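# Three robots push a crate into a taped floor outline

## Task

Shove the crate, using any number of the robots, until it rests flat on the floor within the taped boundary and is aligned with that outline. The crate must not tip over, and no robot may fall or be left leaning, or the attempt fails. At the end every robot must have released the crate and moved away, because a crate that stays in place only because a robot holds it does not count.

## Robot and tools

ROBOTS. There are three identical Hello Robot Stretch 3 units named r1, r2 and r3. Each has a base with two drive wheels and a passive omni wheel at the rear, a lift that moves the arm up and down a mast, and a telescoping arm that sticks out to the robot's RIGHT side. The base cannot strafe, so you move the gripper forward or back by driving. The base measures 0.33 m front to back and 0.34 m across. In-place turns pivot about the point midway between the drive wheels, which is 0.05 m behind the front edge. With the arm pulled in and the wrist folded, the wrist reaches up to 0.06 m beyond the right side and a turn sweeps a 0.28 m radius. An unfolded, level wrist reaches farther than that.

FRAMES. In the base frame the origin is on the floor between the drive wheels, x points forward, y left and z up. hand_pose is reported in this frame, at the spot where the closed fingertips meet. With all wrist joints at zero, that hand frame has x up, y pointing back along the arm toward the mast, and z toward the rear. The odometry frame is the base frame as it stood when the scene began. Every robot reports in its own frames, so their positions relative to each other can only be judged from images, lidar_m, wrist_depth_mm and head_depth_mm.

execute_actions. Arguments: actions (a list holding one action, or empty to just read state and images) and cameras (list of camera names, e.g. r2_wrist_camera, or "all"; omitted or null gives all, [] gives none; an unknown name rejects the call). The action is an object keyed by "r1", "r2", "r3"; each robot may get "base", "joints" and "contact_limits". All motions in one action start at once and may finish at different times.
- base: exactly one of {"translate_m": d}, a relative drive of d metres along the robot's own x axis, forward positive, range -1 to 1, measured from where the base last reported itself; or {"rotate_rad": d}, a relative in-place turn of d radians, counter-clockwise (left) positive, range -3.2 to 3.2.
- joints: absolute targets, each by name: lift_m 0 to 1.1 (arm height); arm_m 0 to 0.52 (extension); wrist_yaw_rad -1.345 to 4.42 (0 along the arm, positive toward the front, 3.0 folded over the base); wrist_pitch_rad -1.57 to 0.451 (0 level, negative tips fingers down); wrist_roll_rad -2.911 to 2.911; gripper_m -0.089 to 0.179 (bigger is wider; true fingertip gap is 0.007 less when nearly shut, 0.025 less when fully open, and zero under 0.007); head_pan_rad -3.953 to 1.73 (0 forward, positive left, -1.57 toward the arm); head_tilt_rad -1.53 to 0.419 (negative looks down).
- contact_limits: {"arm_m": n}, n a motor effort percentage 1 to 100; the arm halts with contact_stop when its effort reaches about n, and its holding force stays capped until the next action. Too small a value stops it immediately.
Anything you omit may still be driving toward an earlier target. A single action runs at most 15 s. Any bad key or out-of-range number rejects the whole call. If a result reports a stop, the remaining execute_actions, wait and finished_scene calls in that same reply are skipped.

wait: {"seconds": 0 to 10}; commands nothing, then returns state and images.
zoom_image: {"camera": name, "region": [x0, y0, x1, y1]} in pixels from the top-left, at most 504 by 504, only for cameras with full images in the most recent result.
finished_scene: {"scene": number}; irreversible, and its result reports success.

RESULTS. base_status and joint_status: "done" (for the base this means the wheels turned the full amount, even if slipping), "off_target" (stopped short, may still push), "contact_stop", "time_out" or "torque_fault" (target dropped; a stopped arm or lift goes slack until commanded again). on_its_own covers uncommanded parts; its "held at" is the held target, not the actual position. motor_effort is percent of maximum, positive toward higher values, with the peak of the last action in brackets; readings are noisy and biased. Positive wheel effort drives forward. lidar_m: 12 distances in metres from the base origin, 30 degree sectors starting straight ahead and going counter-clockwise (4th left, 7th back, 10th right), scanning a plane 0.17 m high, range 0.15 to 12, "-" for nothing; it sees other robots but not glass or itself, and own parts can block sectors 5, 6, 9, 10. wrist_depth_mm and head_depth_mm are 7 by 7 grids of median depths in mm (45 to 1000 and 280 to 4000). base_odometry counts wheel turns; turned_by_wheels and turned_by_imu give rotation since the last result; base_tilt gives forward and right lean in degrees, with a fixed error up to about 4. The pictures line lists the images' order. Cameras: head_camera and nav_camera move with the head, wrist_camera rides on the gripper.

SPEED. The base reaches 0.30 m/s and 1.9 rad/s only with lift_m under 0.30, arm_m under 0.03 and wrist_yaw_rad over 2.54; otherwise 0.10 m/s and 0.63 rad/s.

CAUTIONS. Never let robots press into each other; once bases touch, even millimetres more is a hard press, and no reading reports contact. Identical drive commands can differ by up to 2.5 cm per metre between robots. Fold or unfold the wrist only with lift_m between 0.32 and 0.95, wrist_pitch_rad -0.4 and roll near 0; folded, the lift may go down to 0.25. With wrist_yaw_rad below -0.4, keep wrist_pitch_rad at -0.5 or lower. Pushing an immovable thing with the gripper higher than about 0.45 m, or pushing again after a contact_stop, can tip a robot; so can driving while snagged, especially in reverse. If tilting, back out in small steps, pull the gripper free and lower lift_m to about 0.2. The wrist, head and base have no contact stop; a wrist straining for several seconds shuts off for 10 s. To release a grip, open at least 0.02 past the touch value. Push the crate low and gently so it does not tip, and avoid slams and drops. A loose object may occasionally get a brief nudge from outside. The robots hold the last command while you think.

Each tool is called after "Emit:" as name(argument=value, ...), one argument or row to a line, values as JSON.

## Session

Emit:
execute_actions(
  actions=[],
)

Scene clock: 0.00 s.
r1.base_odometry: x=+0.000 y=+0.000 heading=+0.000 (m, m, rad; r1's odometry frame)
r1.turned_by_wheels: +0.000 (rad since the last result)
r1.turned_by_imu: +0.000 (rad since the last result)
r1.base_tilt: forward=-2.0 right=-0.3 (deg)
r1.lidar_m: 2.29 1.42 1.21 3.19 2.45 2.41 0.75 0.76 2.47 2.63 2.40 2.36
r1.head_depth_mm: 1713 2302 2289 2271 2280 2244 2198 / 1711 2412 2467 2446 2452 2410 2302 / 1732 2524 2647 2591 2632 2587 2290 / 1744 2602 2837 2807 2781 2764 2271 / 1751 2583 3113 3013 3021 2937 2265 / 1747 2585 3301 3293 3272 3177 2266 / 1756 2599 3648 3603 3474 2811 2059
r1.base_status: not commanded
r1.joint_positions: lift_m=+0.484 arm_m=-0.003 wrist_yaw_rad=+3.076 wrist_pitch_rad=-0.383 wrist_roll_rad=+0.017 gripper_m=+0.037 head_pan_rad=-0.001 head_tilt_rad=-0.011
r1.joint_status: not commanded
r1.motor_effort: left_wheel=+1 right_wheel=+0 lift_m=+21 arm_m=+0 wrist_yaw_rad=+0 wrist_pitch_rad=+6 wrist_roll_rad=+0 gripper_m=+0 head_pan_rad=+0 head_tilt_rad=+2 (%)
r1.hand_pose: x=-0.0063 y=+0.0860 z=+0.5051 quat_wxyz=(+0.158, +0.704, +0.111, +0.684) (m; r1's base frame)
r1.wrist_depth_mm: - - - - - - - / - - - - - - - / - - - - - - - / - - - - - - - / 945 944 - 917 998 947 938 / 796 783 - 769 821 791 788 / 669 691 - 671 664 705 670
r2.base_odometry: x=+0.000 y=+0.000 heading=+0.000 (m, m, rad; r2's odometry frame)
r2.turned_by_wheels: +0.000 (rad since the last result)
r2.turned_by_imu: +0.000 (rad since the last result)
r2.base_tilt: forward=-1.1 right=+1.9 (deg)
r2.lidar_m: 0.85 0.83 0.87 1.25 4.14 2.51 3.99 1.23 1.43 2.29 2.67 1.11
r2.head_depth_mm: 1056 1064 1080 1090 1105 1115 1133 / 990 1000 1010 1021 1032 1046 1058 / 934 941 952 960 971 982 990 / 879 887 897 906 916 923 932 / 834 843 850 857 865 872 879 / 793 800 804 813 820 827 836 / 755 760 765 772 778 788 793
r2.base_status: not commanded
r2.joint_positions: lift_m=+0.349 arm_m=-0.001 wrist_yaw_rad=+2.911 wrist_pitch_rad=-0.475 wrist_roll_rad=-0.020 gripper_m=+0.037 head_pan_rad=-0.005 head_tilt_rad=+0.009
r2.joint_status: not commanded
r2.motor_effort: left_wheel=+0 right_wheel=+0 lift_m=+34 arm_m=+0 wrist_yaw_rad=+0 wrist_pitch_rad=+5 wrist_roll_rad=+0 gripper_m=-1 head_pan_rad=+0 head_tilt_rad=+2 (%)
r2.hand_pose: x=+0.0283 y=+0.0667 z=+0.3490 quat_wxyz=(+0.244, +0.695, +0.089, +0.671) (m; r2's base frame)
r2.wrist_depth_mm: - - - - 944 750 634 / - - - - - 802 663 / - - - - 972 844 702 / 849 - 810 797 778 752 708 / 700 671 687 654 655 630 616 / 586 580 - 553 521 538 529 / 506 513 - - 484 469 464
r3.base_odometry: x=+0.000 y=+0.000 heading=+0.000 (m, m, rad; r3's odometry frame)
r3.turned_by_wheels: +0.000 (rad since the last result)
r3.turned_by_imu: +0.000 (rad since the last result)
r3.base_tilt: forward=-0.7 right=+1.2 (deg)
r3.lidar_m: 2.63 2.44 2.48 2.65 2.43 2.47 3.15 1.81 2.41 2.49 2.30 2.34
r3.head_depth_mm: 2222 2696 2734 2751 2752 2759 2240 / 2234 3013 3061 3018 3084 3011 2220 / 2227 3055 3140 3166 3176 3080 2224 / 2224 2868 2860 2959 2981 2952 2211 / 2262 2652 2673 2726 2739 2755 2210 / 2265 2500 2507 2549 2580 2616 2185 / 2246 2359 2390 2412 2423 2444 2196
r3.base_status: not commanded
r3.joint_positions: lift_m=+0.571 arm_m=+0.001 wrist_yaw_rad=+2.927 wrist_pitch_rad=-0.600 wrist_roll_rad=+0.020 gripper_m=+0.037 head_pan_rad=-0.012 head_tilt_rad=+0.005
r3.joint_status: not commanded
r3.motor_effort: left_wheel=+0 right_wheel=+1 lift_m=+30 arm_m=+0 wrist_yaw_rad=+0 wrist_pitch_rad=+4 wrist_roll_rad=+0 gripper_m=-1 head_pan_rad=+0 head_tilt_rad=+1 (%)
r3.hand_pose: x=+0.0209 y=+0.0475 z=+0.5454 quat_wxyz=(+0.282, +0.700, +0.133, +0.643) (m; r3's base frame)
r3.wrist_depth_mm: - - - - - - - / - - - - - - - / - - - - - - - / 904 909 890 902 908 886 896 / 801 787 - 781 808 789 776 / 720 705 - 704 707 695 700 / 637 639 - 645 633 625 626
pictures: r1_head_camera (sideways: a quarter turn clockwise sets it upright), r1_nav_camera (sideways: a quarter turn counterclockwise sets it upright), r1_wrist_camera, r2_head_camera (sideways: a quarter turn clockwise sets it upright), r2_nav_camera (sideways: a quarter turn counterclockwise sets it upright), r2_wrist_camera, r3_head_camera (sideways: a quarter turn clockwise sets it upright), r3_nav_camera (sideways: a quarter turn counterclockwise sets it upright), r3_wrist_camera
Images, in order (width x height): r1_head_camera 896x504, r1_nav_camera 672x504, r1_wrist_camera 644x364, r2_head_camera 896x504, r2_nav_camera 672x504, r2_wrist_camera 644x364, r3_head_camera 896x504, r3_nav_camera 672x504, r3_wrist_camera 644x364.

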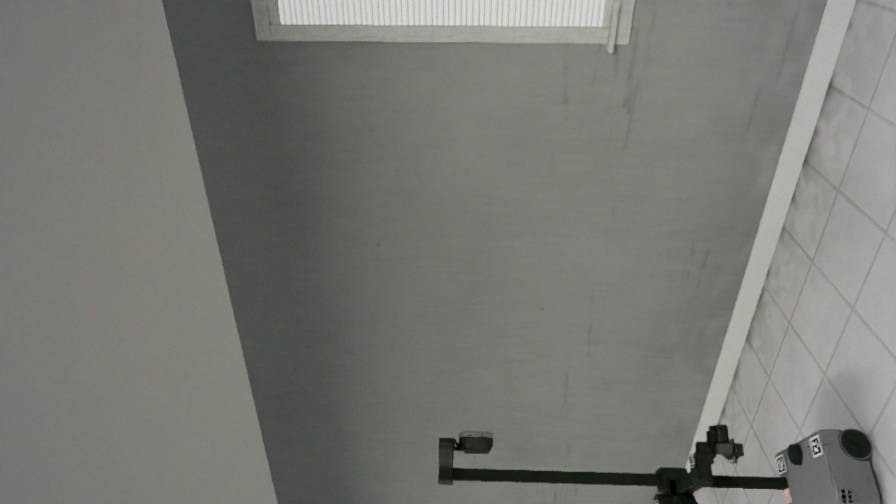

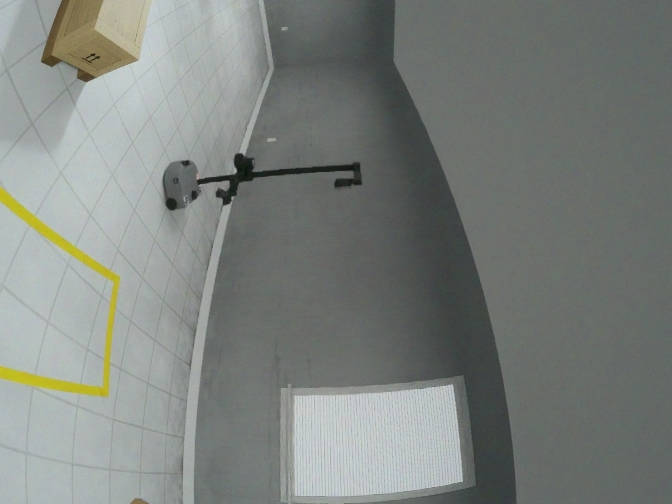

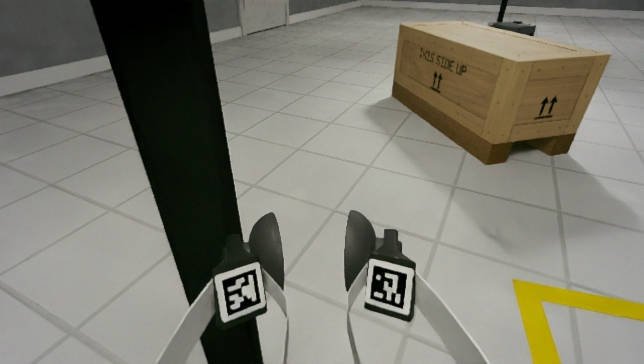

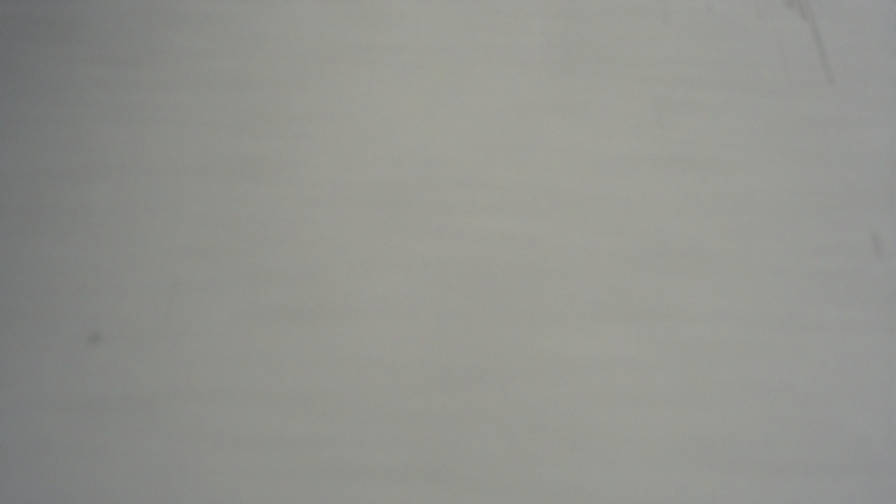

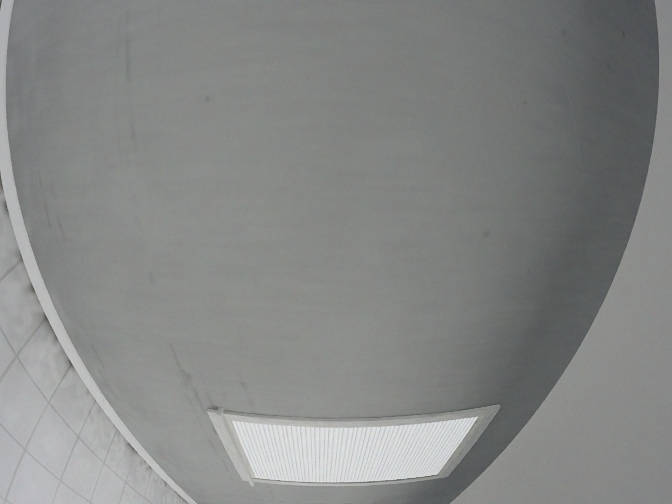

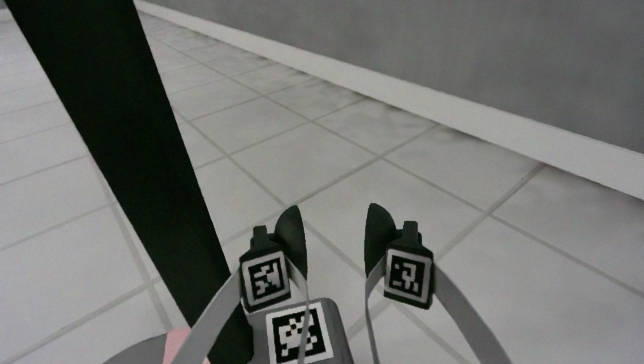

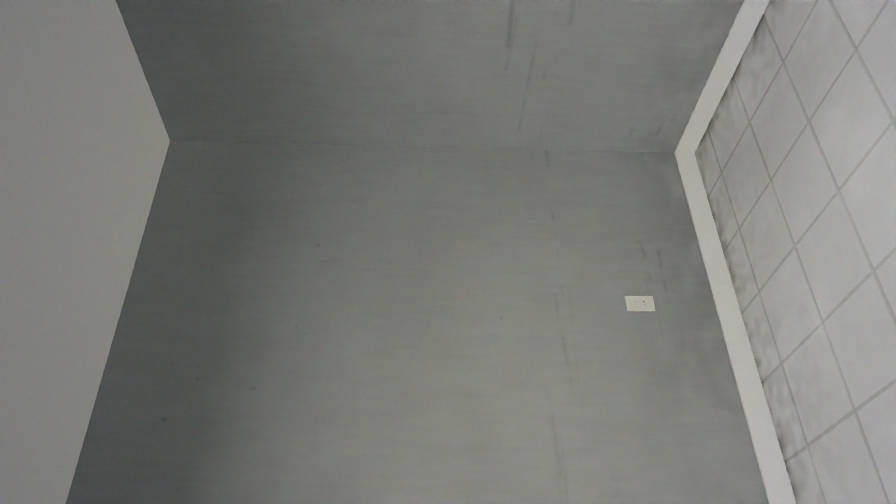

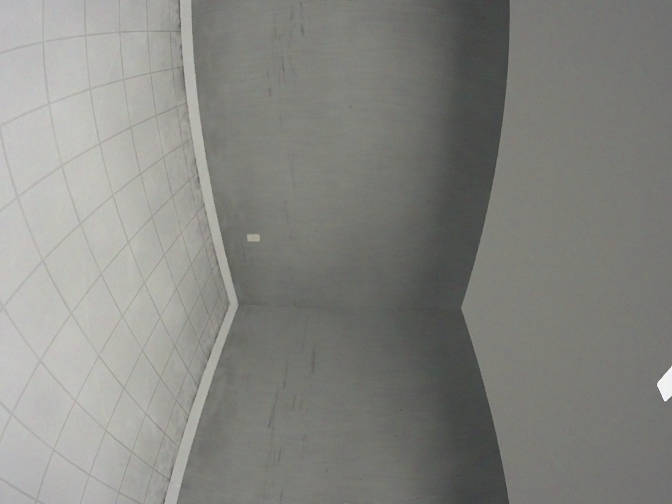

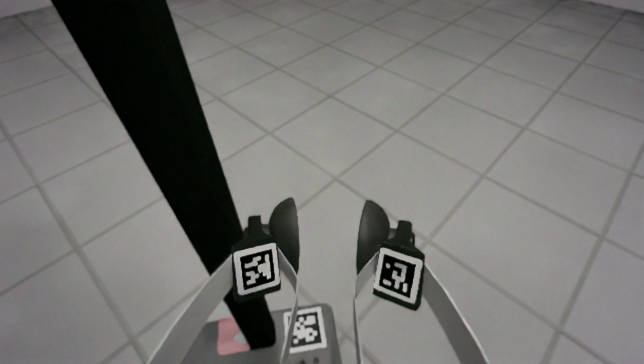

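Emit:
execute_actions(
  actions=[
    {"r1":{"joints":{"head_pan_rad":0.5,"head_tilt_rad":-0.9,"lift_m":0.27,"wrist_pitch_rad":-0.4,"wrist_yaw_rad":3.0}},"r2":{"joints":{"head_pan_rad":-2.3,"head_tilt_rad":-0.7,"lift_m":0.27,"wrist_pitch_rad":-0.4,"wrist_yaw_rad":3.0}},"r3":{"joints":{"head_pan_rad":-2.6,"head_tilt_rad":-0.6,"lift_m":0.27,"wrist_pitch_rad":-0.4,"wrist_yaw_rad":3.0}}},
  ],
  cameras=["r1_head_camera","r1_nav_camera","r2_head_camera","r2_nav_camera","r3_head_camera","r3_nav_camera"],
)

Scene clock: 6.67 s.
r1.base_odometry: x=+0.000 y=+0.000 heading=+0.000 (m, m, rad; r1's odometry frame)
r1.turned_by_wheels: +0.000 (rad since the last result)
r1.turned_by_imu: +0.002 (rad since the last result)
r1.base_tilt: forward=-1.9 right=-0.5 (deg)
r1.lidar_m: 2.30 1.42 1.21 3.20 2.46 2.40 0.75 0.77 2.48 2.62 2.41 2.36
r1.head_depth_mm: 2846 2813 2214 1777 1488 1290 1129 / 3104 2624 2199 1763 1469 1280 1120 / 3595 2590 2161 1766 1481 1273 1123 / 3987 2769 2128 1731 1471 1273 1116 / 3917 2732 2134 1718 1452 1260 1115 / 3804 2731 2062 1717 1455 1253 1108 / 3748 2688 1550 1621 1437 1249 1097
r1.base_status: not commanded
r1.joint_positions: lift_m=+0.270 arm_m=-0.003 wrist_yaw_rad=+3.002 wrist_pitch_rad=-0.416 wrist_roll_rad=+0.017 gripper_m=+0.037 head_pan_rad=+0.493 head_tilt_rad=-0.889
r1.joint_status: all done
r1.motor_effort: left_wheel=+0(1) right_wheel=+0(0) lift_m=+19(20) arm_m=+0(0) wrist_yaw_rad=-1(3) wrist_pitch_rad=+6(3) wrist_roll_rad=+0(0) gripper_m=-1(0) head_pan_rad=+3(26) head_tilt_rad=-4(37) (%)
r1.hand_pose: x=+0.0100 y=+0.0803 z=+0.2833 quat_wxyz=(+0.195, +0.706, +0.096, +0.674) (m; r1's base frame)
r1.wrist_depth_mm: - - - - - - - / - - - - - - - / 949 - 944 907 928 921 942 / 729 - 726 707 727 743 751 / 605 586 604 596 620 583 598 / 497 499 - 518 520 503 502 / 444 - - - 436 431 434
r2.base_odometry: x=+0.000 y=+0.000 heading=+0.000 (m, m, rad; r2's odometry frame)
r2.turned_by_wheels: +0.000 (rad since the last result)
r2.turned_by_imu: -0.001 (rad since the last result)
r2.base_tilt: forward=-1.2 right=+1.8 (deg)
r2.lidar_m: 0.85 0.82 0.87 1.25 4.10 2.50 4.00 1.23 1.43 2.28 2.66 1.11
r2.head_depth_mm: 3382 3448 1798 1818 1649 1398 1218 / 3509 3399 1785 1713 1623 1383 1211 / 3645 3361 1767 1640 1624 1385 1208 / 3724 3278 2360 1829 1612 1376 1196 / 3952 3257 2442 1922 1593 1372 1193 / - 3212 2392 1897 1582 1361 1185 / - 3189 2358 1912 1576 1350 1173
r2.base_status: not commanded
r2.joint_positions: lift_m=+0.271 arm_m=-0.001 wrist_yaw_rad=+2.998 wrist_pitch_rad=-0.421 wrist_roll_rad=-0.020 gripper_m=+0.037 head_pan_rad=-2.293 head_tilt_rad=-0.691
r2.joint_status: all done
r2.motor_effort: left_wheel=+0(0) right_wheel=+0(0) lift_m=+13(30) arm_m=+0(0) wrist_yaw_rad=+2(2) wrist_pitch_rad=+7(10) wrist_roll_rad=+0(0) gripper_m=+0(0) head_pan_rad=-4(43) head_tilt_rad=-4(36) (%)
r2.hand_pose: x=+0.0108 y=+0.0774 z=+0.2828 quat_wxyz=(+0.196, +0.693, +0.100, +0.686) (m; r2's base frame)
r2.wrist_depth_mm: - - - - - 784 656 / - - - - - 843 674 / - - 980 948 907 843 696 / 788 758 744 716 708 684 671 / 622 615 - 582 589 561 549 / 520 513 - - 459 479 465 / 453 - - - 418 411 405
r3.base_odometry: x=+0.000 y=+0.000 heading=+0.000 (m, m, rad; r3's odometry frame)
r3.turned_by_wheels: +0.000 (rad since the last result)
r3.turned_by_imu: +0.000 (rad since the last result)
r3.base_tilt: forward=-0.7 right=+1.2 (deg)
r3.lidar_m: 2.64 2.44 2.47 2.65 2.43 2.47 3.14 1.81 2.42 2.50 2.31 2.33
r3.head_depth_mm: - - 2791 2143 1711 1438 1241 / - - 2565 2140 1720 1443 1240 / - - 2086 2115 1717 1441 1245 / - 3576 2198 2148 1733 1446 1245 / - - 2429 2132 1713 1444 1249 / - - 2805 2154 1716 1447 1243 / - - 2803 2141 1725 1446 1245
r3.base_status: not commanded
r3.joint_positions: lift_m=+0.270 arm_m=+0.001 wrist_yaw_rad=+2.998 wrist_pitch_rad=-0.423 wrist_roll_rad=+0.020 gripper_m=+0.037 head_pan_rad=-2.593 head_tilt_rad=-0.592
r3.joint_status: all done
r3.motor_effort: left_wheel=+1(0) right_wheel=+1(1) lift_m=+24(26) arm_m=+0(0) wrist_yaw_rad=+1(2) wrist_pitch_rad=+8(8) wrist_roll_rad=+0(0) gripper_m=+0(0) head_pan_rad=-5(56) head_tilt_rad=-6(45) (%)
r3.hand_pose: x=+0.0108 y=+0.0758 z=+0.2819 quat_wxyz=(+0.199, +0.707, +0.097, +0.672) (m; r3's base frame)
r3.wrist_depth_mm: - - - - - - - / - - - - - - - / 813 819 822 819 823 804 815 / 648 651 653 656 655 655 654 / 544 539 - 559 560 545 541 / 460 - - - 466 460 462 / - - - - 403 406 403
pictures: r1_head_camera (sideways: a quarter turn clockwise sets it upright), r1_nav_camera (sideways: a quarter turn counterclockwise sets it upright), r2_head_camera (sideways: a quarter turn clockwise sets it upright), r2_nav_camera (sideways: a quarter turn counterclockwise sets it upright), r3_head_camera (sideways: a quarter turn clockwise sets it upright), r3_nav_camera (sideways: a quarter turn counterclockwise sets it upright)
Images, in order (width x height): r1_head_camera 896x504, r1_nav_camera 672x504, r2_head_camera 896x504, r2_nav_camera 672x504, r3_head_camera 896x504, r3_nav_camera 672x504.

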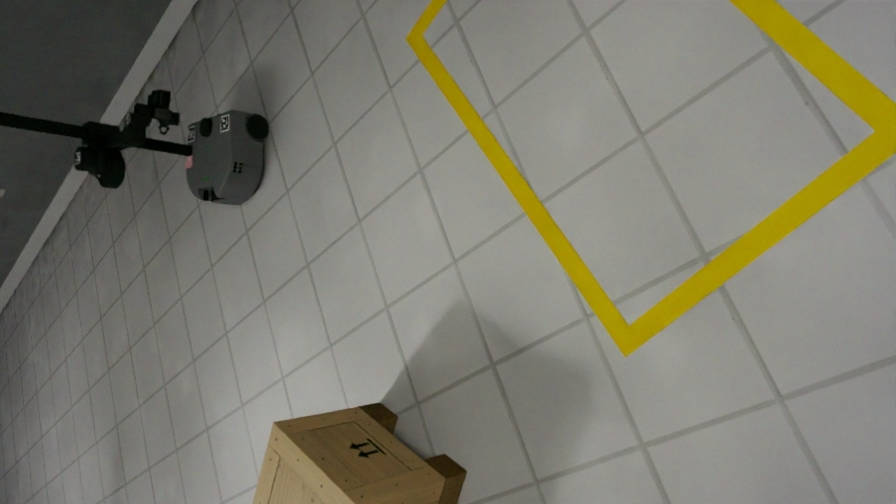

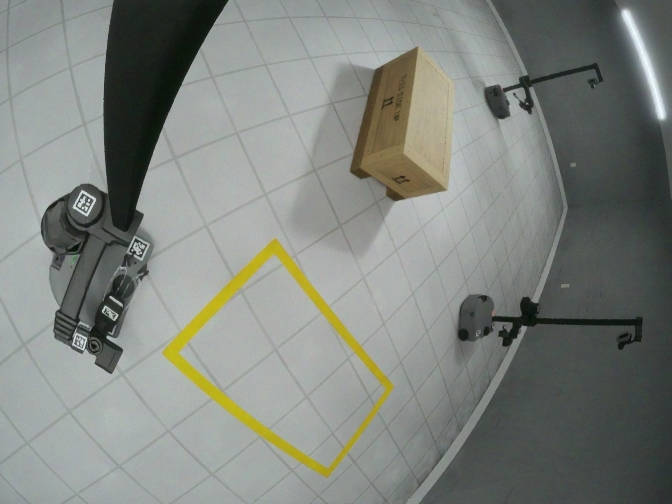

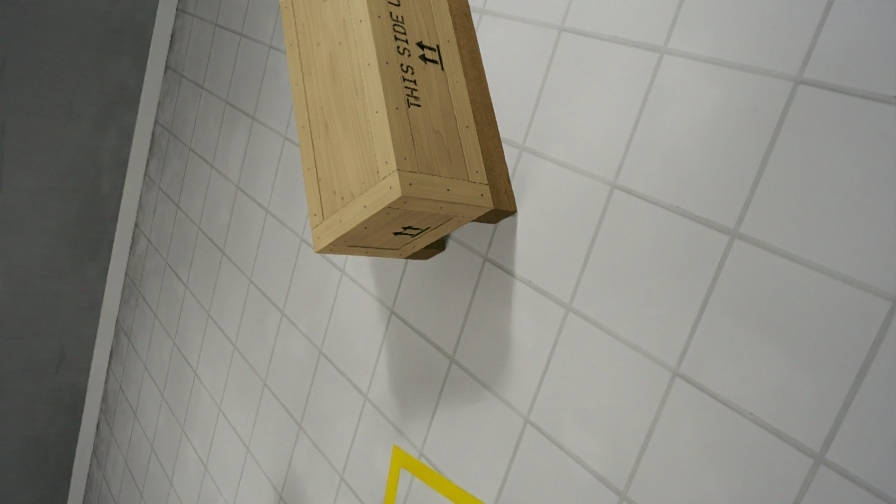

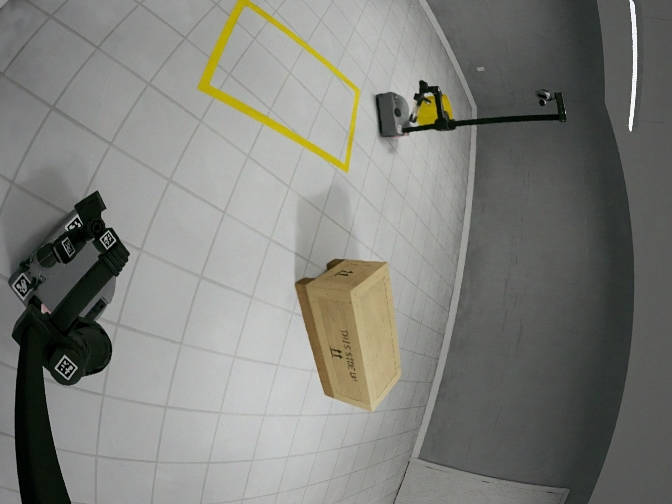

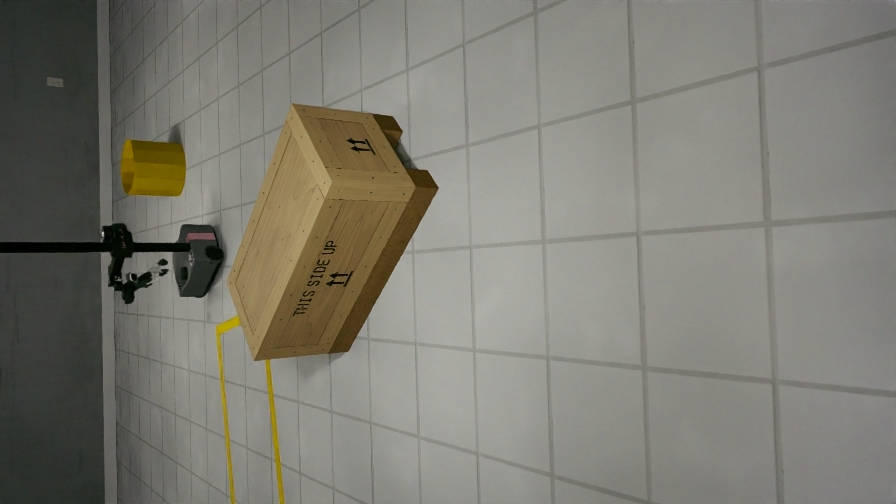

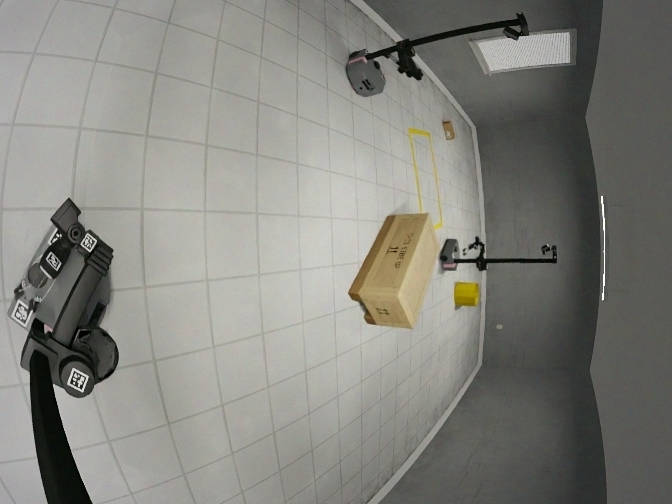

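Emit:
execute_actions(
  actions=[
    {"r1":{"base":{"translate_m":-0.2},"joints":{"head_pan_rad":0.2}},"r2":{"base":{"rotate_rad":-1.9},"joints":{"head_pan_rad":0,"head_tilt_rad":-0.8}},"r3":{"base":{"rotate_rad":0.13},"joints":{"head_pan_rad":-1.9,"head_tilt_rad":-1.0}}},
  ],
  cameras=[],
)

Emit:
execute_actions(
  actions=[
    {"r3":{"base":{"translate_m":-1.0}}},
  ],
  cameras=[],
)

Emit:
execute_actions(
  actions=[
    {"r3":{"base":{"translate_m":-0.72}}},
  ],
  cameras=[],
)

Emit:
execute_actions(
  actions=[
    {"r3":{"base":{"rotate_rad":-1.9},"joints":{"head_pan_rad":0,"head_tilt_rad":-1.0}}},
  ],
  cameras=["r3_head_camera","r3_nav_camera","r2_head_camera","r1_nav_camera"],
)

Scene clock: 39.30 s.
r1.base_odometry: x=-0.200 y=+0.000 heading=+0.000 (m, m, rad; r1's odometry frame)
r1.turned_by_wheels: +0.000 (rad since the last result)
r1.turned_by_imu: +0.001 (rad since the last result)
r1.base_tilt: forward=-2.0 right=-0.4 (deg)
r1.lidar_m: 2.50 1.37 1.34 2.96 2.29 2.24 0.55 0.55 2.37 2.51 2.58 2.53
r1.head_depth_mm: 2420 2660 2198 1786 1494 1280 1135 / 2656 2763 2173 1764 1477 1285 1133 / 2895 2820 2160 1751 1469 1269 1119 / 3066 2549 2145 1730 1463 1272 1116 / 3435 2598 2129 1731 1457 1260 1104 / 3678 2726 2111 1715 1461 1252 1098 / 3723 2721 2069 1698 1431 1241 1100
r1.base_status: done
r1.joint_positions: lift_m=+0.270 arm_m=-0.003 wrist_yaw_rad=+3.001 wrist_pitch_rad=-0.416 wrist_roll_rad=+0.017 gripper_m=+0.037 head_pan_rad=+0.207 head_tilt_rad=-0.890
r1.joint_status: all done
r1.motor_effort: left_wheel=+0(6) right_wheel=+0(7) lift_m=+19(19) arm_m=+0(0) wrist_yaw_rad=-2(2) wrist_pitch_rad=+6(6) wrist_roll_rad=+0(0) gripper_m=+1(0) head_pan_rad=-3(17) head_tilt_rad=-4(4) (%)
r1.hand_pose: x=+0.0102 y=+0.0802 z=+0.2833 quat_wxyz=(+0.195, +0.706, +0.096, +0.674) (m; r1's base frame)
r1.wrist_depth_mm: - - - - - - - / - - - - - - - / 901 - 907 922 923 932 938 / 729 - 713 730 715 716 717 / 589 603 615 583 601 589 588 / 498 503 - 509 515 506 503 / 435 - - - 442 437 443
r2.base_odometry: x=+0.000 y=+0.000 heading=-1.900 (m, m, rad; r2's odometry frame)
r2.turned_by_wheels: -1.900 (rad since the last result)
r2.turned_by_imu: -1.922 (rad since the last result)
r2.base_tilt: forward=-1.1 right=+1.9 (deg)
r2.lidar_m: 2.47 4.16 1.67 0.96 0.83 0.83 0.96 1.66 4.46 2.51 1.47 1.23
r2.head_depth_mm: 3679 2748 2172 1754 1536 1334 1172 / 3698 2723 2137 1776 1504 1325 1174 / 3626 2694 2115 1760 1509 1316 1164 / 3134 2543 2095 1744 1494 1307 1163 / 2975 2517 2082 1735 1483 1302 1155 / 3493 2585 2061 1722 1474 1290 1144 / 3401 2545 2038 1707 1474 1285 1142
r2.base_status: done
r2.joint_positions: lift_m=+0.271 arm_m=-0.001 wrist_yaw_rad=+2.998 wrist_pitch_rad=-0.421 wrist_roll_rad=-0.020 gripper_m=+0.037 head_pan_rad=-0.007 head_tilt_rad=-0.790
r2.joint_status: all done
r2.motor_effort: left_wheel=+2(16) right_wheel=-2(4) lift_m=+13(13) arm_m=+0(0) wrist_yaw_rad=+2(2) wrist_pitch_rad=+7(8) wrist_roll_rad=+0(0) gripper_m=+0(0) head_pan_rad=+4(43) head_tilt_rad=-4(15) (%)
r2.hand_pose: x=+0.0108 y=+0.0774 z=+0.2829 quat_wxyz=(+0.196, +0.693, +0.100, +0.686) (m; r2's base frame)
r2.wrist_depth_mm: 631 - 974 - - - - / 667 - - - - - - / 697 778 975 966 899 882 853 / 709 769 741 723 704 685 673 / 627 612 - 583 591 565 548 / 521 513 - - 463 477 465 / 454 - - - 416 410 405
r3.base_odometry: x=+0.000 y=+0.000 heading=+0.130 (m, m, rad; r3's odometry frame)
r3.turned_by_wheels: +0.130 (rad since the last result)
r3.turned_by_imu: +0.127 (rad since the last result)
r3.base_tilt: forward=-0.7 right=+1.2 (deg)
r3.lidar_m: 2.52 2.45 2.54 2.55 2.46 2.54 2.09 1.80 2.53 2.39 2.30 2.40
r3.head_depth_mm: 2153 1831 1636 1470 1323 1207 1140 / 2141 1856 1636 1460 1325 1224 - / 2165 1863 1636 1469 1333 1246 - / 2154 1869 1658 1476 1329 1256 - / 2184 1872 1656 1469 1329 1231 1123 / 2163 1885 1656 1481 1340 1220 1128 / 2180 1877 1650 1488 1344 1220 1127
r3.base_status: done
r3.joint_positions: lift_m=+0.270 arm_m=+0.001 wrist_yaw_rad=+2.998 wrist_pitch_rad=-0.422 wrist_roll_rad=+0.020 gripper_m=+0.037 head_pan_rad=-1.907 head_tilt_rad=-0.987
r3.joint_status: all done
r3.motor_effort: left_wheel=-1(7) right_wheel=+4(12) lift_m=+24(24) arm_m=+0(0) wrist_yaw_rad=+1(1) wrist_pitch_rad=+8(8) wrist_roll_rad=+0(0) gripper_m=-1(0) head_pan_rad=+4(52) head_tilt_rad=-7(40) (%)
r3.hand_pose: x=+0.0107 y=+0.0758 z=+0.2820 quat_wxyz=(+0.199, +0.707, +0.097, +0.672) (m; r3's base frame)
r3.wrist_depth_mm: - - - - - - - / - - - - - - - / 815 820 820 815 820 820 813 / 647 645 653 647 658 657 649 / 541 537 - 560 555 541 538 / 465 - - - 463 462 463 / - - - - 404 405 406
pictures: none
No camera images: the call's "cameras" was empty. Leave "cameras" out to get every camera's image.

Scene clock: 44.23 s.
r1.base_odometry: x=-0.200 y=+0.000 heading=+0.000 (m, m, rad; r1's odometry frame)
r1.turned_by_wheels: +0.000 (rad since the last result)
r1.turned_by_imu: +0.001 (rad since the last result)
r1.base_tilt: forward=-1.9 right=-0.6 (deg)
r1.lidar_m: 2.49 1.37 1.34 2.96 2.29 2.24 0.55 0.56 2.36 2.51 2.58 2.52
r1.head_depth_mm: 2418 2616 2213 1779 1486 1286 1129 / 2661 2772 2162 1756 1475 1285 1131 / 2909 2782 2154 1768 1474 1265 1120 / 3057 2564 2131 1733 1457 1264 1115 / 3430 2607 2122 1726 1459 1261 1108 / 3668 2696 2106 1701 1443 1253 1102 / 3794 2676 2084 1689 1442 1251 1103
r1.base_status: not commanded
r1.joint_positions: lift_m=+0.270 arm_m=-0.003 wrist_yaw_rad=+3.001 wrist_pitch_rad=-0.416 wrist_roll_rad=+0.017 gripper_m=+0.037 head_pan_rad=+0.207 head_tilt_rad=-0.890
r1.joint_status: not commanded
r1.motor_effort: left_wheel=+0(0) right_wheel=+0(0) lift_m=+19(18) arm_m=+0(0) wrist_yaw_rad=-2(2) wrist_pitch_rad=+6(6) wrist_roll_rad=+0(0) gripper_m=+1(1) head_pan_rad=-2(2) head_tilt_rad=-5(4) (%)
r1.hand_pose: x=+0.0102 y=+0.0802 z=+0.2833 quat_wxyz=(+0.195, +0.706, +0.096, +0.674) (m; r1's base frame)
r1.wrist_depth_mm: - - - - - - - / - - - - - - - / 917 - 931 912 923 926 920 / 721 - 717 727 731 736 736 / 593 587 619 586 606 587 580 / 494 502 - 510 503 511 502 / 447 - - - 426 443 438
r2.base_odometry: x=+0.000 y=+0.000 heading=-1.900 (m, m, rad; r2's odometry frame)
r2.turned_by_wheels: +0.000 (rad since the last result)
r2.turned_by_imu: -0.001 (rad since the last result)
r2.base_tilt: forward=-1.2 right=+1.8 (deg)
r2.lidar_m: 2.48 4.19 1.67 0.96 0.83 0.83 0.95 1.65 4.49 2.27 1.48 1.23
r2.head_depth_mm: 3748 2733 2168 1749 1529 1333 1179 / 3682 2697 2164 1776 1520 1332 1175 / 3628 2671 2126 1759 1506 1317 1166 / 3100 2533 2104 1747 1499 1307 1155 / 2938 2516 2077 1721 1493 1307 1155 / 3433 2616 2074 1716 1486 1293 1146 / 3418 2558 2038 1717 1469 1285 1137
r2.base_status: not commanded
r2.joint_positions: lift_m=+0.271 arm_m=-0.001 wrist_yaw_rad=+2.998 wrist_pitch_rad=-0.421 wrist_roll_rad=-0.020 gripper_m=+0.037 head_pan_rad=-0.007 head_tilt_rad=-0.790
r2.joint_status: not commanded
r2.motor_effort: left_wheel=+2(2) right_wheel=-1(2) lift_m=+13(13) arm_m=+0(0) wrist_yaw_rad=+1(1) wrist_pitch_rad=+7(8) wrist_roll_rad=+0(0) gripper_m=+0(0) head_pan_rad=+3(3) head_tilt_rad=-4(4) (%)
r2.hand_pose: x=+0.0108 y=+0.0774 z=+0.2829 quat_wxyz=(+0.196, +0.693, +0.100, +0.686) (m; r2's base frame)
r2.wrist_depth_mm: 640 - 971 - - - - / 669 - - - - - - / 702 779 972 943 917 881 855 / 707 757 742 725 708 698 675 / 629 611 - 587 589 567 548 / 518 513 - - 460 476 467 / 456 - - - 419 411 406
r3.base_odometry: x=-0.992 y=-0.129 heading=+0.130 (m, m, rad; r3's odometry frame)
r3.turned_by_wheels: +0.000 (rad since the last result)
r3.turned_by_imu: -0.004 (rad since the last result)
r3.base_tilt: forward=-0.7 right=+1.2 (deg)
r3.lidar_m: 3.40 3.31 2.77 2.02 1.98 2.05 2.81 0.94 1.01 2.28 2.79 2.91
r3.head_depth_mm: 2098 1654 1583 1461 1326 1206 1140 / 2142 1860 1640 1469 1323 1230 - / 2134 1859 1653 1472 1339 1249 - / 2140 1868 1654 1476 1336 1248 - / 2176 1877 1653 1478 1335 1229 1118 / 2136 1863 1656 1491 1340 1222 1120 / 2051 1874 1657 1487 1337 1224 1127
r3.base_status: done
r3.joint_positions: lift_m=+0.270 arm_m=+0.001 wrist_yaw_rad=+2.999 wrist_pitch_rad=-0.422 wrist_roll_rad=+0.020 gripper_m=+0.037 head_pan_rad=-1.907 head_tilt_rad=-0.987
r3.joint_status: not commanded
r3.motor_effort: left_wheel=-1(10) right_wheel=+4(8) lift_m=+24(23) arm_m=+0(0) wrist_yaw_rad=+1(1) wrist_pitch_rad=+8(8) wrist_roll_rad=+0(0) gripper_m=-1(1) head_pan_rad=+4(4) head_tilt_rad=-8(8) (%)
r3.hand_pose: x=+0.0106 y=+0.0759 z=+0.2821 quat_wxyz=(+0.198, +0.707, +0.097, +0.672) (m; r3's base frame)
r3.wrist_depth_mm: - - - - - - - / - - - - - - - / 824 824 831 815 822 812 816 / 650 661 653 650 648 651 654 / 541 542 - 562 556 539 544 / 464 - - - 462 464 462 / - - - - 405 406 406
pictures: none
No camera images: the call's "cameras" was empty. Leave "cameras" out to get every camera's image.

Scene clock: 48.33 s.
r1.base_odometry: x=-0.200 y=+0.000 heading=+0.000 (m, m, rad; r1's odometry frame)
r1.turned_by_wheels: +0.000 (rad since the last result)
r1.turned_by_imu: +0.001 (rad since the last result)
r1.base_tilt: forward=-2.0 right=-0.4 (deg)
r1.lidar_m: 2.49 1.38 1.34 2.98 2.28 2.24 0.55 0.55 2.36 2.51 2.57 2.52
r1.head_depth_mm: 2409 2655 2195 1777 1487 1298 1130 / 2652 2760 2153 1765 1483 1279 1125 / 2881 2838 2154 1747 1483 1274 1123 / 3078 2515 2138 1738 1460 1267 1116 / 3456 2626 2128 1723 1459 1263 1110 / 3735 2680 2091 1711 1454 1259 1101 / 3810 2698 2090 1707 1443 1246 1097
r1.base_status: not commanded
r1.joint_positions: lift_m=+0.270 arm_m=-0.003 wrist_yaw_rad=+3.001 wrist_pitch_rad=-0.416 wrist_roll_rad=+0.017 gripper_m=+0.037 head_pan_rad=+0.207 head_tilt_rad=-0.890
r1.joint_status: not commanded
r1.motor_effort: left_wheel=+0(0) right_wheel=+0(0) lift_m=+19(18) arm_m=+1(1) wrist_yaw_rad=-1(2) wrist_pitch_rad=+6(6) wrist_roll_rad=+0(0) gripper_m=+0(0) head_pan_rad=-2(2) head_tilt_rad=-5(4) (%)
r1.hand_pose: x=+0.0102 y=+0.0802 z=+0.2833 quat_wxyz=(+0.195, +0.706, +0.096, +0.674) (m; r1's base frame)
r1.wrist_depth_mm: - - - - - - - / - - - - - - - / 935 - 922 953 935 939 972 / 711 - 709 711 729 724 712 / 592 601 613 594 608 578 587 / 499 506 - 514 515 500 498 / 442 - - - 434 431 440
r2.base_odometry: x=+0.000 y=+0.000 heading=-1.900 (m, m, rad; r2's odometry frame)
r2.turned_by_wheels: +0.000 (rad since the last result)
r2.turned_by_imu: -0.001 (rad since the last result)
r2.base_tilt: forward=-1.1 right=+1.9 (deg)
r2.lidar_m: 2.48 4.18 1.67 0.96 0.83 0.83 0.96 1.65 4.49 4.55 1.48 1.23
r2.head_depth_mm: 3709 2742 2163 1747 1526 1333 1175 / 3714 2714 2133 1787 1513 1319 1176 / 3662 2664 2131 1774 1511 1313 1165 / 3116 2525 2093 1748 1495 1308 1160 / 2959 2514 2080 1735 1492 1304 1149 / 3448 2569 2063 1728 1481 1291 1146 / 3435 2549 2051 1712 1468 1290 1140
r2.base_status: not commanded
r2.joint_positions: lift_m=+0.271 arm_m=-0.001 wrist_yaw_rad=+2.998 wrist_pitch_rad=-0.421 wrist_roll_rad=-0.020 gripper_m=+0.037 head_pan_rad=-0.007 head_tilt_rad=-0.790
r2.joint_status: not commanded
r2.motor_effort: left_wheel=+2(2) right_wheel=-1(3) lift_m=+13(13) arm_m=+0(0) wrist_yaw_rad=+1(1) wrist_pitch_rad=+7(8) wrist_roll_rad=+0(0) gripper_m=+0(0) head_pan_rad=+3(3) head_tilt_rad=-4(4) (%)
r2.hand_pose: x=+0.0108 y=+0.0774 z=+0.2829 quat_wxyz=(+0.196, +0.693, +0.100, +0.686) (m; r2's base frame)
r2.wrist_depth_mm: 636 - 974 - - - - / 670 - - - - - - / 686 772 983 943 915 894 850 / 705 767 736 719 711 691 669 / 627 614 - 587 595 565 551 / 522 516 - - 462 476 464 / 456 - - - 417 412 406
r3.base_odometry: x=-1.706 y=-0.223 heading=+0.130 (m, m, rad; r3's odometry frame)
r3.turned_by_wheels: +0.000 (rad since the last result)
r3.turned_by_imu: -0.003 (rad since the last result)
r3.base_tilt: forward=-0.7 right=+1.3 (deg)
r3.lidar_m: 4.07 3.91 2.28 1.67 1.62 1.67 2.30 2.42 0.61 0.61 2.36 3.29
r3.head_depth_mm: 2132 1831 1627 1462 1327 1214 1135 / 2140 1844 1637 1474 1330 1236 - / 2138 1349 1162 1119 1330 1244 - / 2164 1326 1180 1125 1337 1248 - / 2170 1340 1175 1130 1336 1241 1119 / 2152 1876 1650 1458 1338 1225 1122 / 2185 1891 1660 1473 1343 1228 1124
r3.base_status: done
r3.joint_positions: lift_m=+0.270 arm_m=+0.001 wrist_yaw_rad=+2.999 wrist_pitch_rad=-0.422 wrist_roll_rad=+0.020 gripper_m=+0.037 head_pan_rad=-1.907 head_tilt_rad=-0.988
r3.joint_status: not commanded
r3.motor_effort: left_wheel=-1(8) right_wheel=+4(8) lift_m=+24(24) arm_m=+0(0) wrist_yaw_rad=+1(1) wrist_pitch_rad=+8(8) wrist_roll_rad=+0(0) gripper_m=-1(0) head_pan_rad=+4(4) head_tilt_rad=-9(6) (%)
r3.hand_pose: x=+0.0106 y=+0.0759 z=+0.2821 quat_wxyz=(+0.198, +0.707, +0.097, +0.672) (m; r3's base frame)
r3.wrist_depth_mm: - - - - - - - / - - - - - - - / 817 828 823 821 822 824 821 / 653 650 656 657 652 658 648 / 541 542 - 561 555 546 541 / 465 - - - 464 463 461 / - - - - 401 406 402
pictures: none
No camera images: the call's "cameras" was empty. Leave "cameras" out to get every camera's image.

Scene clock: 50.77 s.
r1.base_odometry: x=-0.200 y=+0.000 heading=+0.000 (m, m, rad; r1's odometry frame)
r1.turned_by_wheels: +0.000 (rad since the last result)
r1.turned_by_imu: +0.001 (rad since the last result)
r1.base_tilt: forward=-2.0 right=-0.4 (deg)
r1.lidar_m: 2.49 1.38 1.34 2.96 2.29 2.24 0.55 0.55 2.36 2.51 2.57 2.53
r1.head_depth_mm: 2417 2635 2187 1770 1497 1286 1129 / 2644 2787 2189 1761 1481 1280 1127 / 2902 2804 2171 1746 1477 1276 1125 / 3078 2532 2132 1736 1471 1270 1123 / 3446 2617 2102 1735 1459 1255 1114 / 3680 2679 2097 1711 1454 1251 1106 / 3781 2690 2065 1688 1440 1251 1102
r1.base_status: not commanded
r1.joint_positions: lift_m=+0.270 arm_m=-0.003 wrist_yaw_rad=+3.001 wrist_pitch_rad=-0.416 wrist_roll_rad=+0.017 gripper_m=+0.037 head_pan_rad=+0.207 head_tilt_rad=-0.890
r1.joint_status: not commanded
r1.motor_effort: left_wheel=+0(0) right_wheel=+0(0) lift_m=+19(19) arm_m=+1(0) wrist_yaw_rad=-1(1) wrist_pitch_rad=+6(6) wrist_roll_rad=+0(0) gripper_m=+0(0) head_pan_rad=-2(3) head_tilt_rad=-5(4) (%)
r1.hand_pose: x=+0.0102 y=+0.0802 z=+0.2833 quat_wxyz=(+0.195, +0.706, +0.096, +0.674) (m; r1's base frame)
r1.wrist_depth_mm: - - - - - - - / - - - - - - - / 924 - 942 922 937 954 943 / 712 - 707 725 736 709 728 / 588 592 605 602 616 601 602 / 500 500 - 523 521 499 502 / 435 - - - 434 431 433
r2.base_odometry: x=+0.000 y=+0.000 heading=-1.900 (m, m, rad; r2's odometry frame)
r2.turned_by_wheels: +0.000 (rad since the last result)
r2.turned_by_imu: +0.000 (rad since the last result)
r2.base_tilt: forward=-1.3 right=+1.7 (deg)
r2.lidar_m: 2.48 4.20 1.67 0.96 0.83 0.83 0.96 1.66 4.48 4.53 1.47 1.23
r2.head_depth_mm: 3679 2746 2162 1755 1535 1331 1178 / 3701 2704 2162 1775 1526 1323 1172 / 3602 2671 2115 1759 1508 1320 1167 / 3142 2520 2107 1750 1493 1310 1164 / 2944 2521 2080 1739 1483 1304 1150 / 3468 2593 2063 1725 1478 1293 1150 / 3381 2550 2043 1698 1467 1286 1144
r2.base_status: not commanded
r2.joint_positions: lift_m=+0.271 arm_m=-0.001 wrist_yaw_rad=+2.998 wrist_pitch_rad=-0.421 wrist_roll_rad=-0.020 gripper_m=+0.037 head_pan_rad=-0.007 head_tilt_rad=-0.790
r2.joint_status: not commanded
r2.motor_effort: left_wheel=+2(2) right_wheel=-1(2) lift_m=+13(13) arm_m=+0(0) wrist_yaw_rad=+2(2) wrist_pitch_rad=+8(7) wrist_roll_rad=+0(0) gripper_m=-1(0) head_pan_rad=+2(4) head_tilt_rad=-5(4) (%)
r2.hand_pose: x=+0.0108 y=+0.0774 z=+0.2829 quat_wxyz=(+0.196, +0.693, +0.100, +0.686) (m; r2's base frame)
r2.wrist_depth_mm: 642 - 953 - - - - / 665 - - - - - - / 686 777 981 947 920 886 866 / 711 772 735 734 709 689 666 / 625 613 - 579 583 559 553 / 518 517 - - 460 480 470 / 458 - - - 414 413 404
r3.base_odometry: x=-1.706 y=-0.223 heading=-1.770 (m, m, rad; r3's odometry frame)
r3.turned_by_wheels: -1.900 (rad since the last result)
r3.turned_by_imu: -1.864 (rad since the last result)
r3.base_tilt: forward=-0.7 right=+1.3 (deg)
r3.lidar_m: 0.61 0.63 3.15 3.56 3.95 3.56 1.91 1.62 1.61 1.81 2.97 2.41
r3.head_depth_mm: 2137 1845 1634 1467 1322 1213 1116 / 2140 1856 1636 1470 1332 1214 1123 / 2151 1321 1164 1106 1338 1212 1132 / 2173 1333 1174 1109 1340 1214 1132 / 2162 1355 1173 1116 1338 1222 1138 / 2180 1875 1660 1472 1339 1227 1119 / 2177 1904 1657 1484 1342 1218 1129
r3.base_status: done
r3.joint_positions: lift_m=+0.270 arm_m=+0.001 wrist_yaw_rad=+2.999 wrist_pitch_rad=-0.422 wrist_roll_rad=+0.020 gripper_m=+0.037 head_pan_rad=-0.007 head_tilt_rad=-0.988
r3.joint_status: all done
r3.motor_effort: left_wheel=+3(11) right_wheel=-2(9) lift_m=+24(24) arm_m=+0(0) wrist_yaw_rad=+1(1) wrist_pitch_rad=+7(8) wrist_roll_rad=+0(0) gripper_m=-1(1) head_pan_rad=+4(56) head_tilt_rad=-7(8) (%)
r3.hand_pose: x=+0.0106 y=+0.0759 z=+0.2821 quat_wxyz=(+0.198, +0.707, +0.097, +0.672) (m; r3's base frame)
r3.wrist_depth_mm: - - - - - - - / - - - - - - - / 819 820 823 825 820 817 817 / 661 653 653 649 639 653 657 / 540 537 - 557 559 540 542 / 466 - - - 465 466 463 / - - - - 404 406 405
pictures: r1_nav_camera (sideways: a quarter turn counterclockwise sets it upright), r2_head_camera (sideways: a quarter turn clockwise sets it upright), r3_head_camera (sideways: a quarter turn clockwise sets it upright), r3_nav_camera (sideways: a quarter turn counterclockwise sets it upright)
Images, in order (width x height): r1_nav_camera 672x504, r2_head_camera 896x504, r3_head_camera 896x504, r3_nav_camera 672x504.

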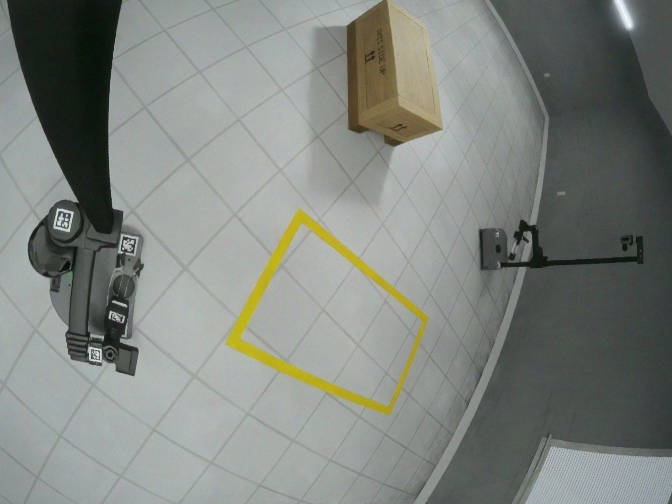

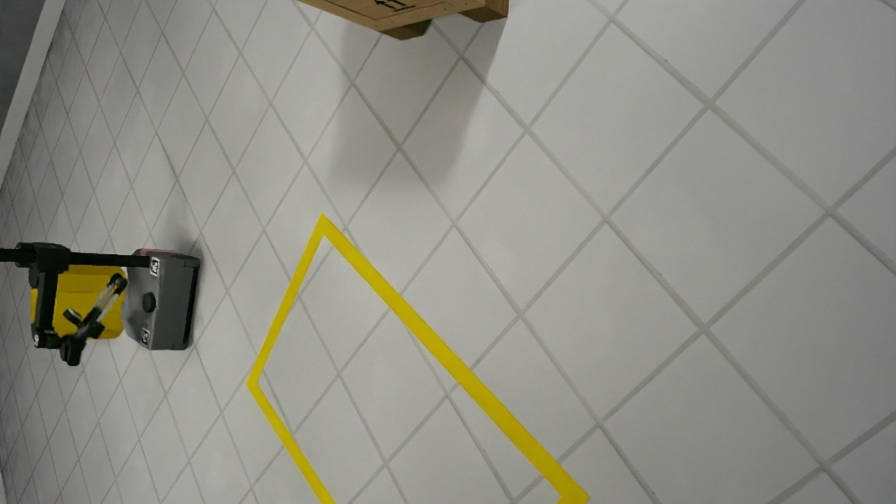

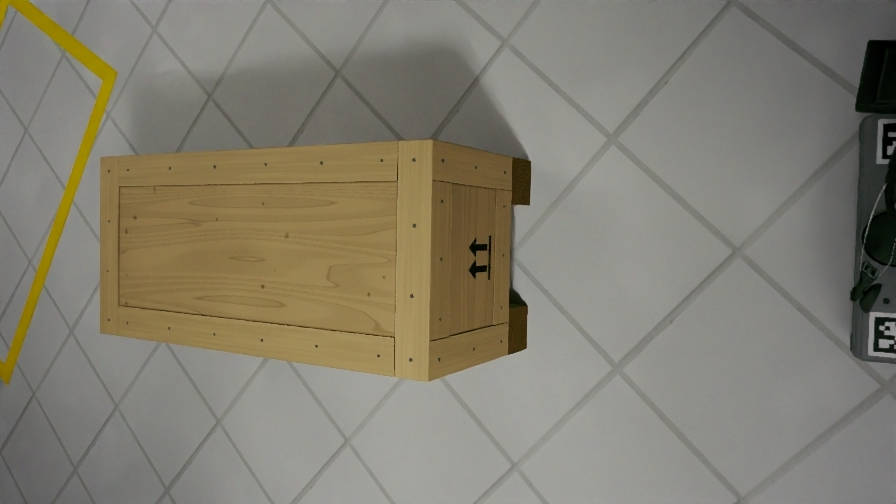

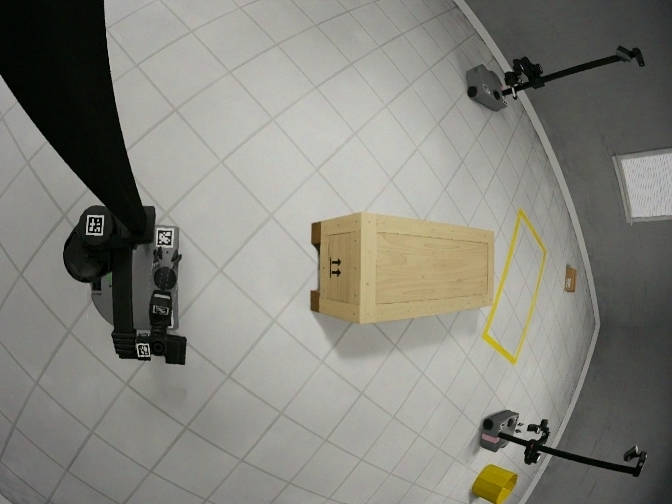

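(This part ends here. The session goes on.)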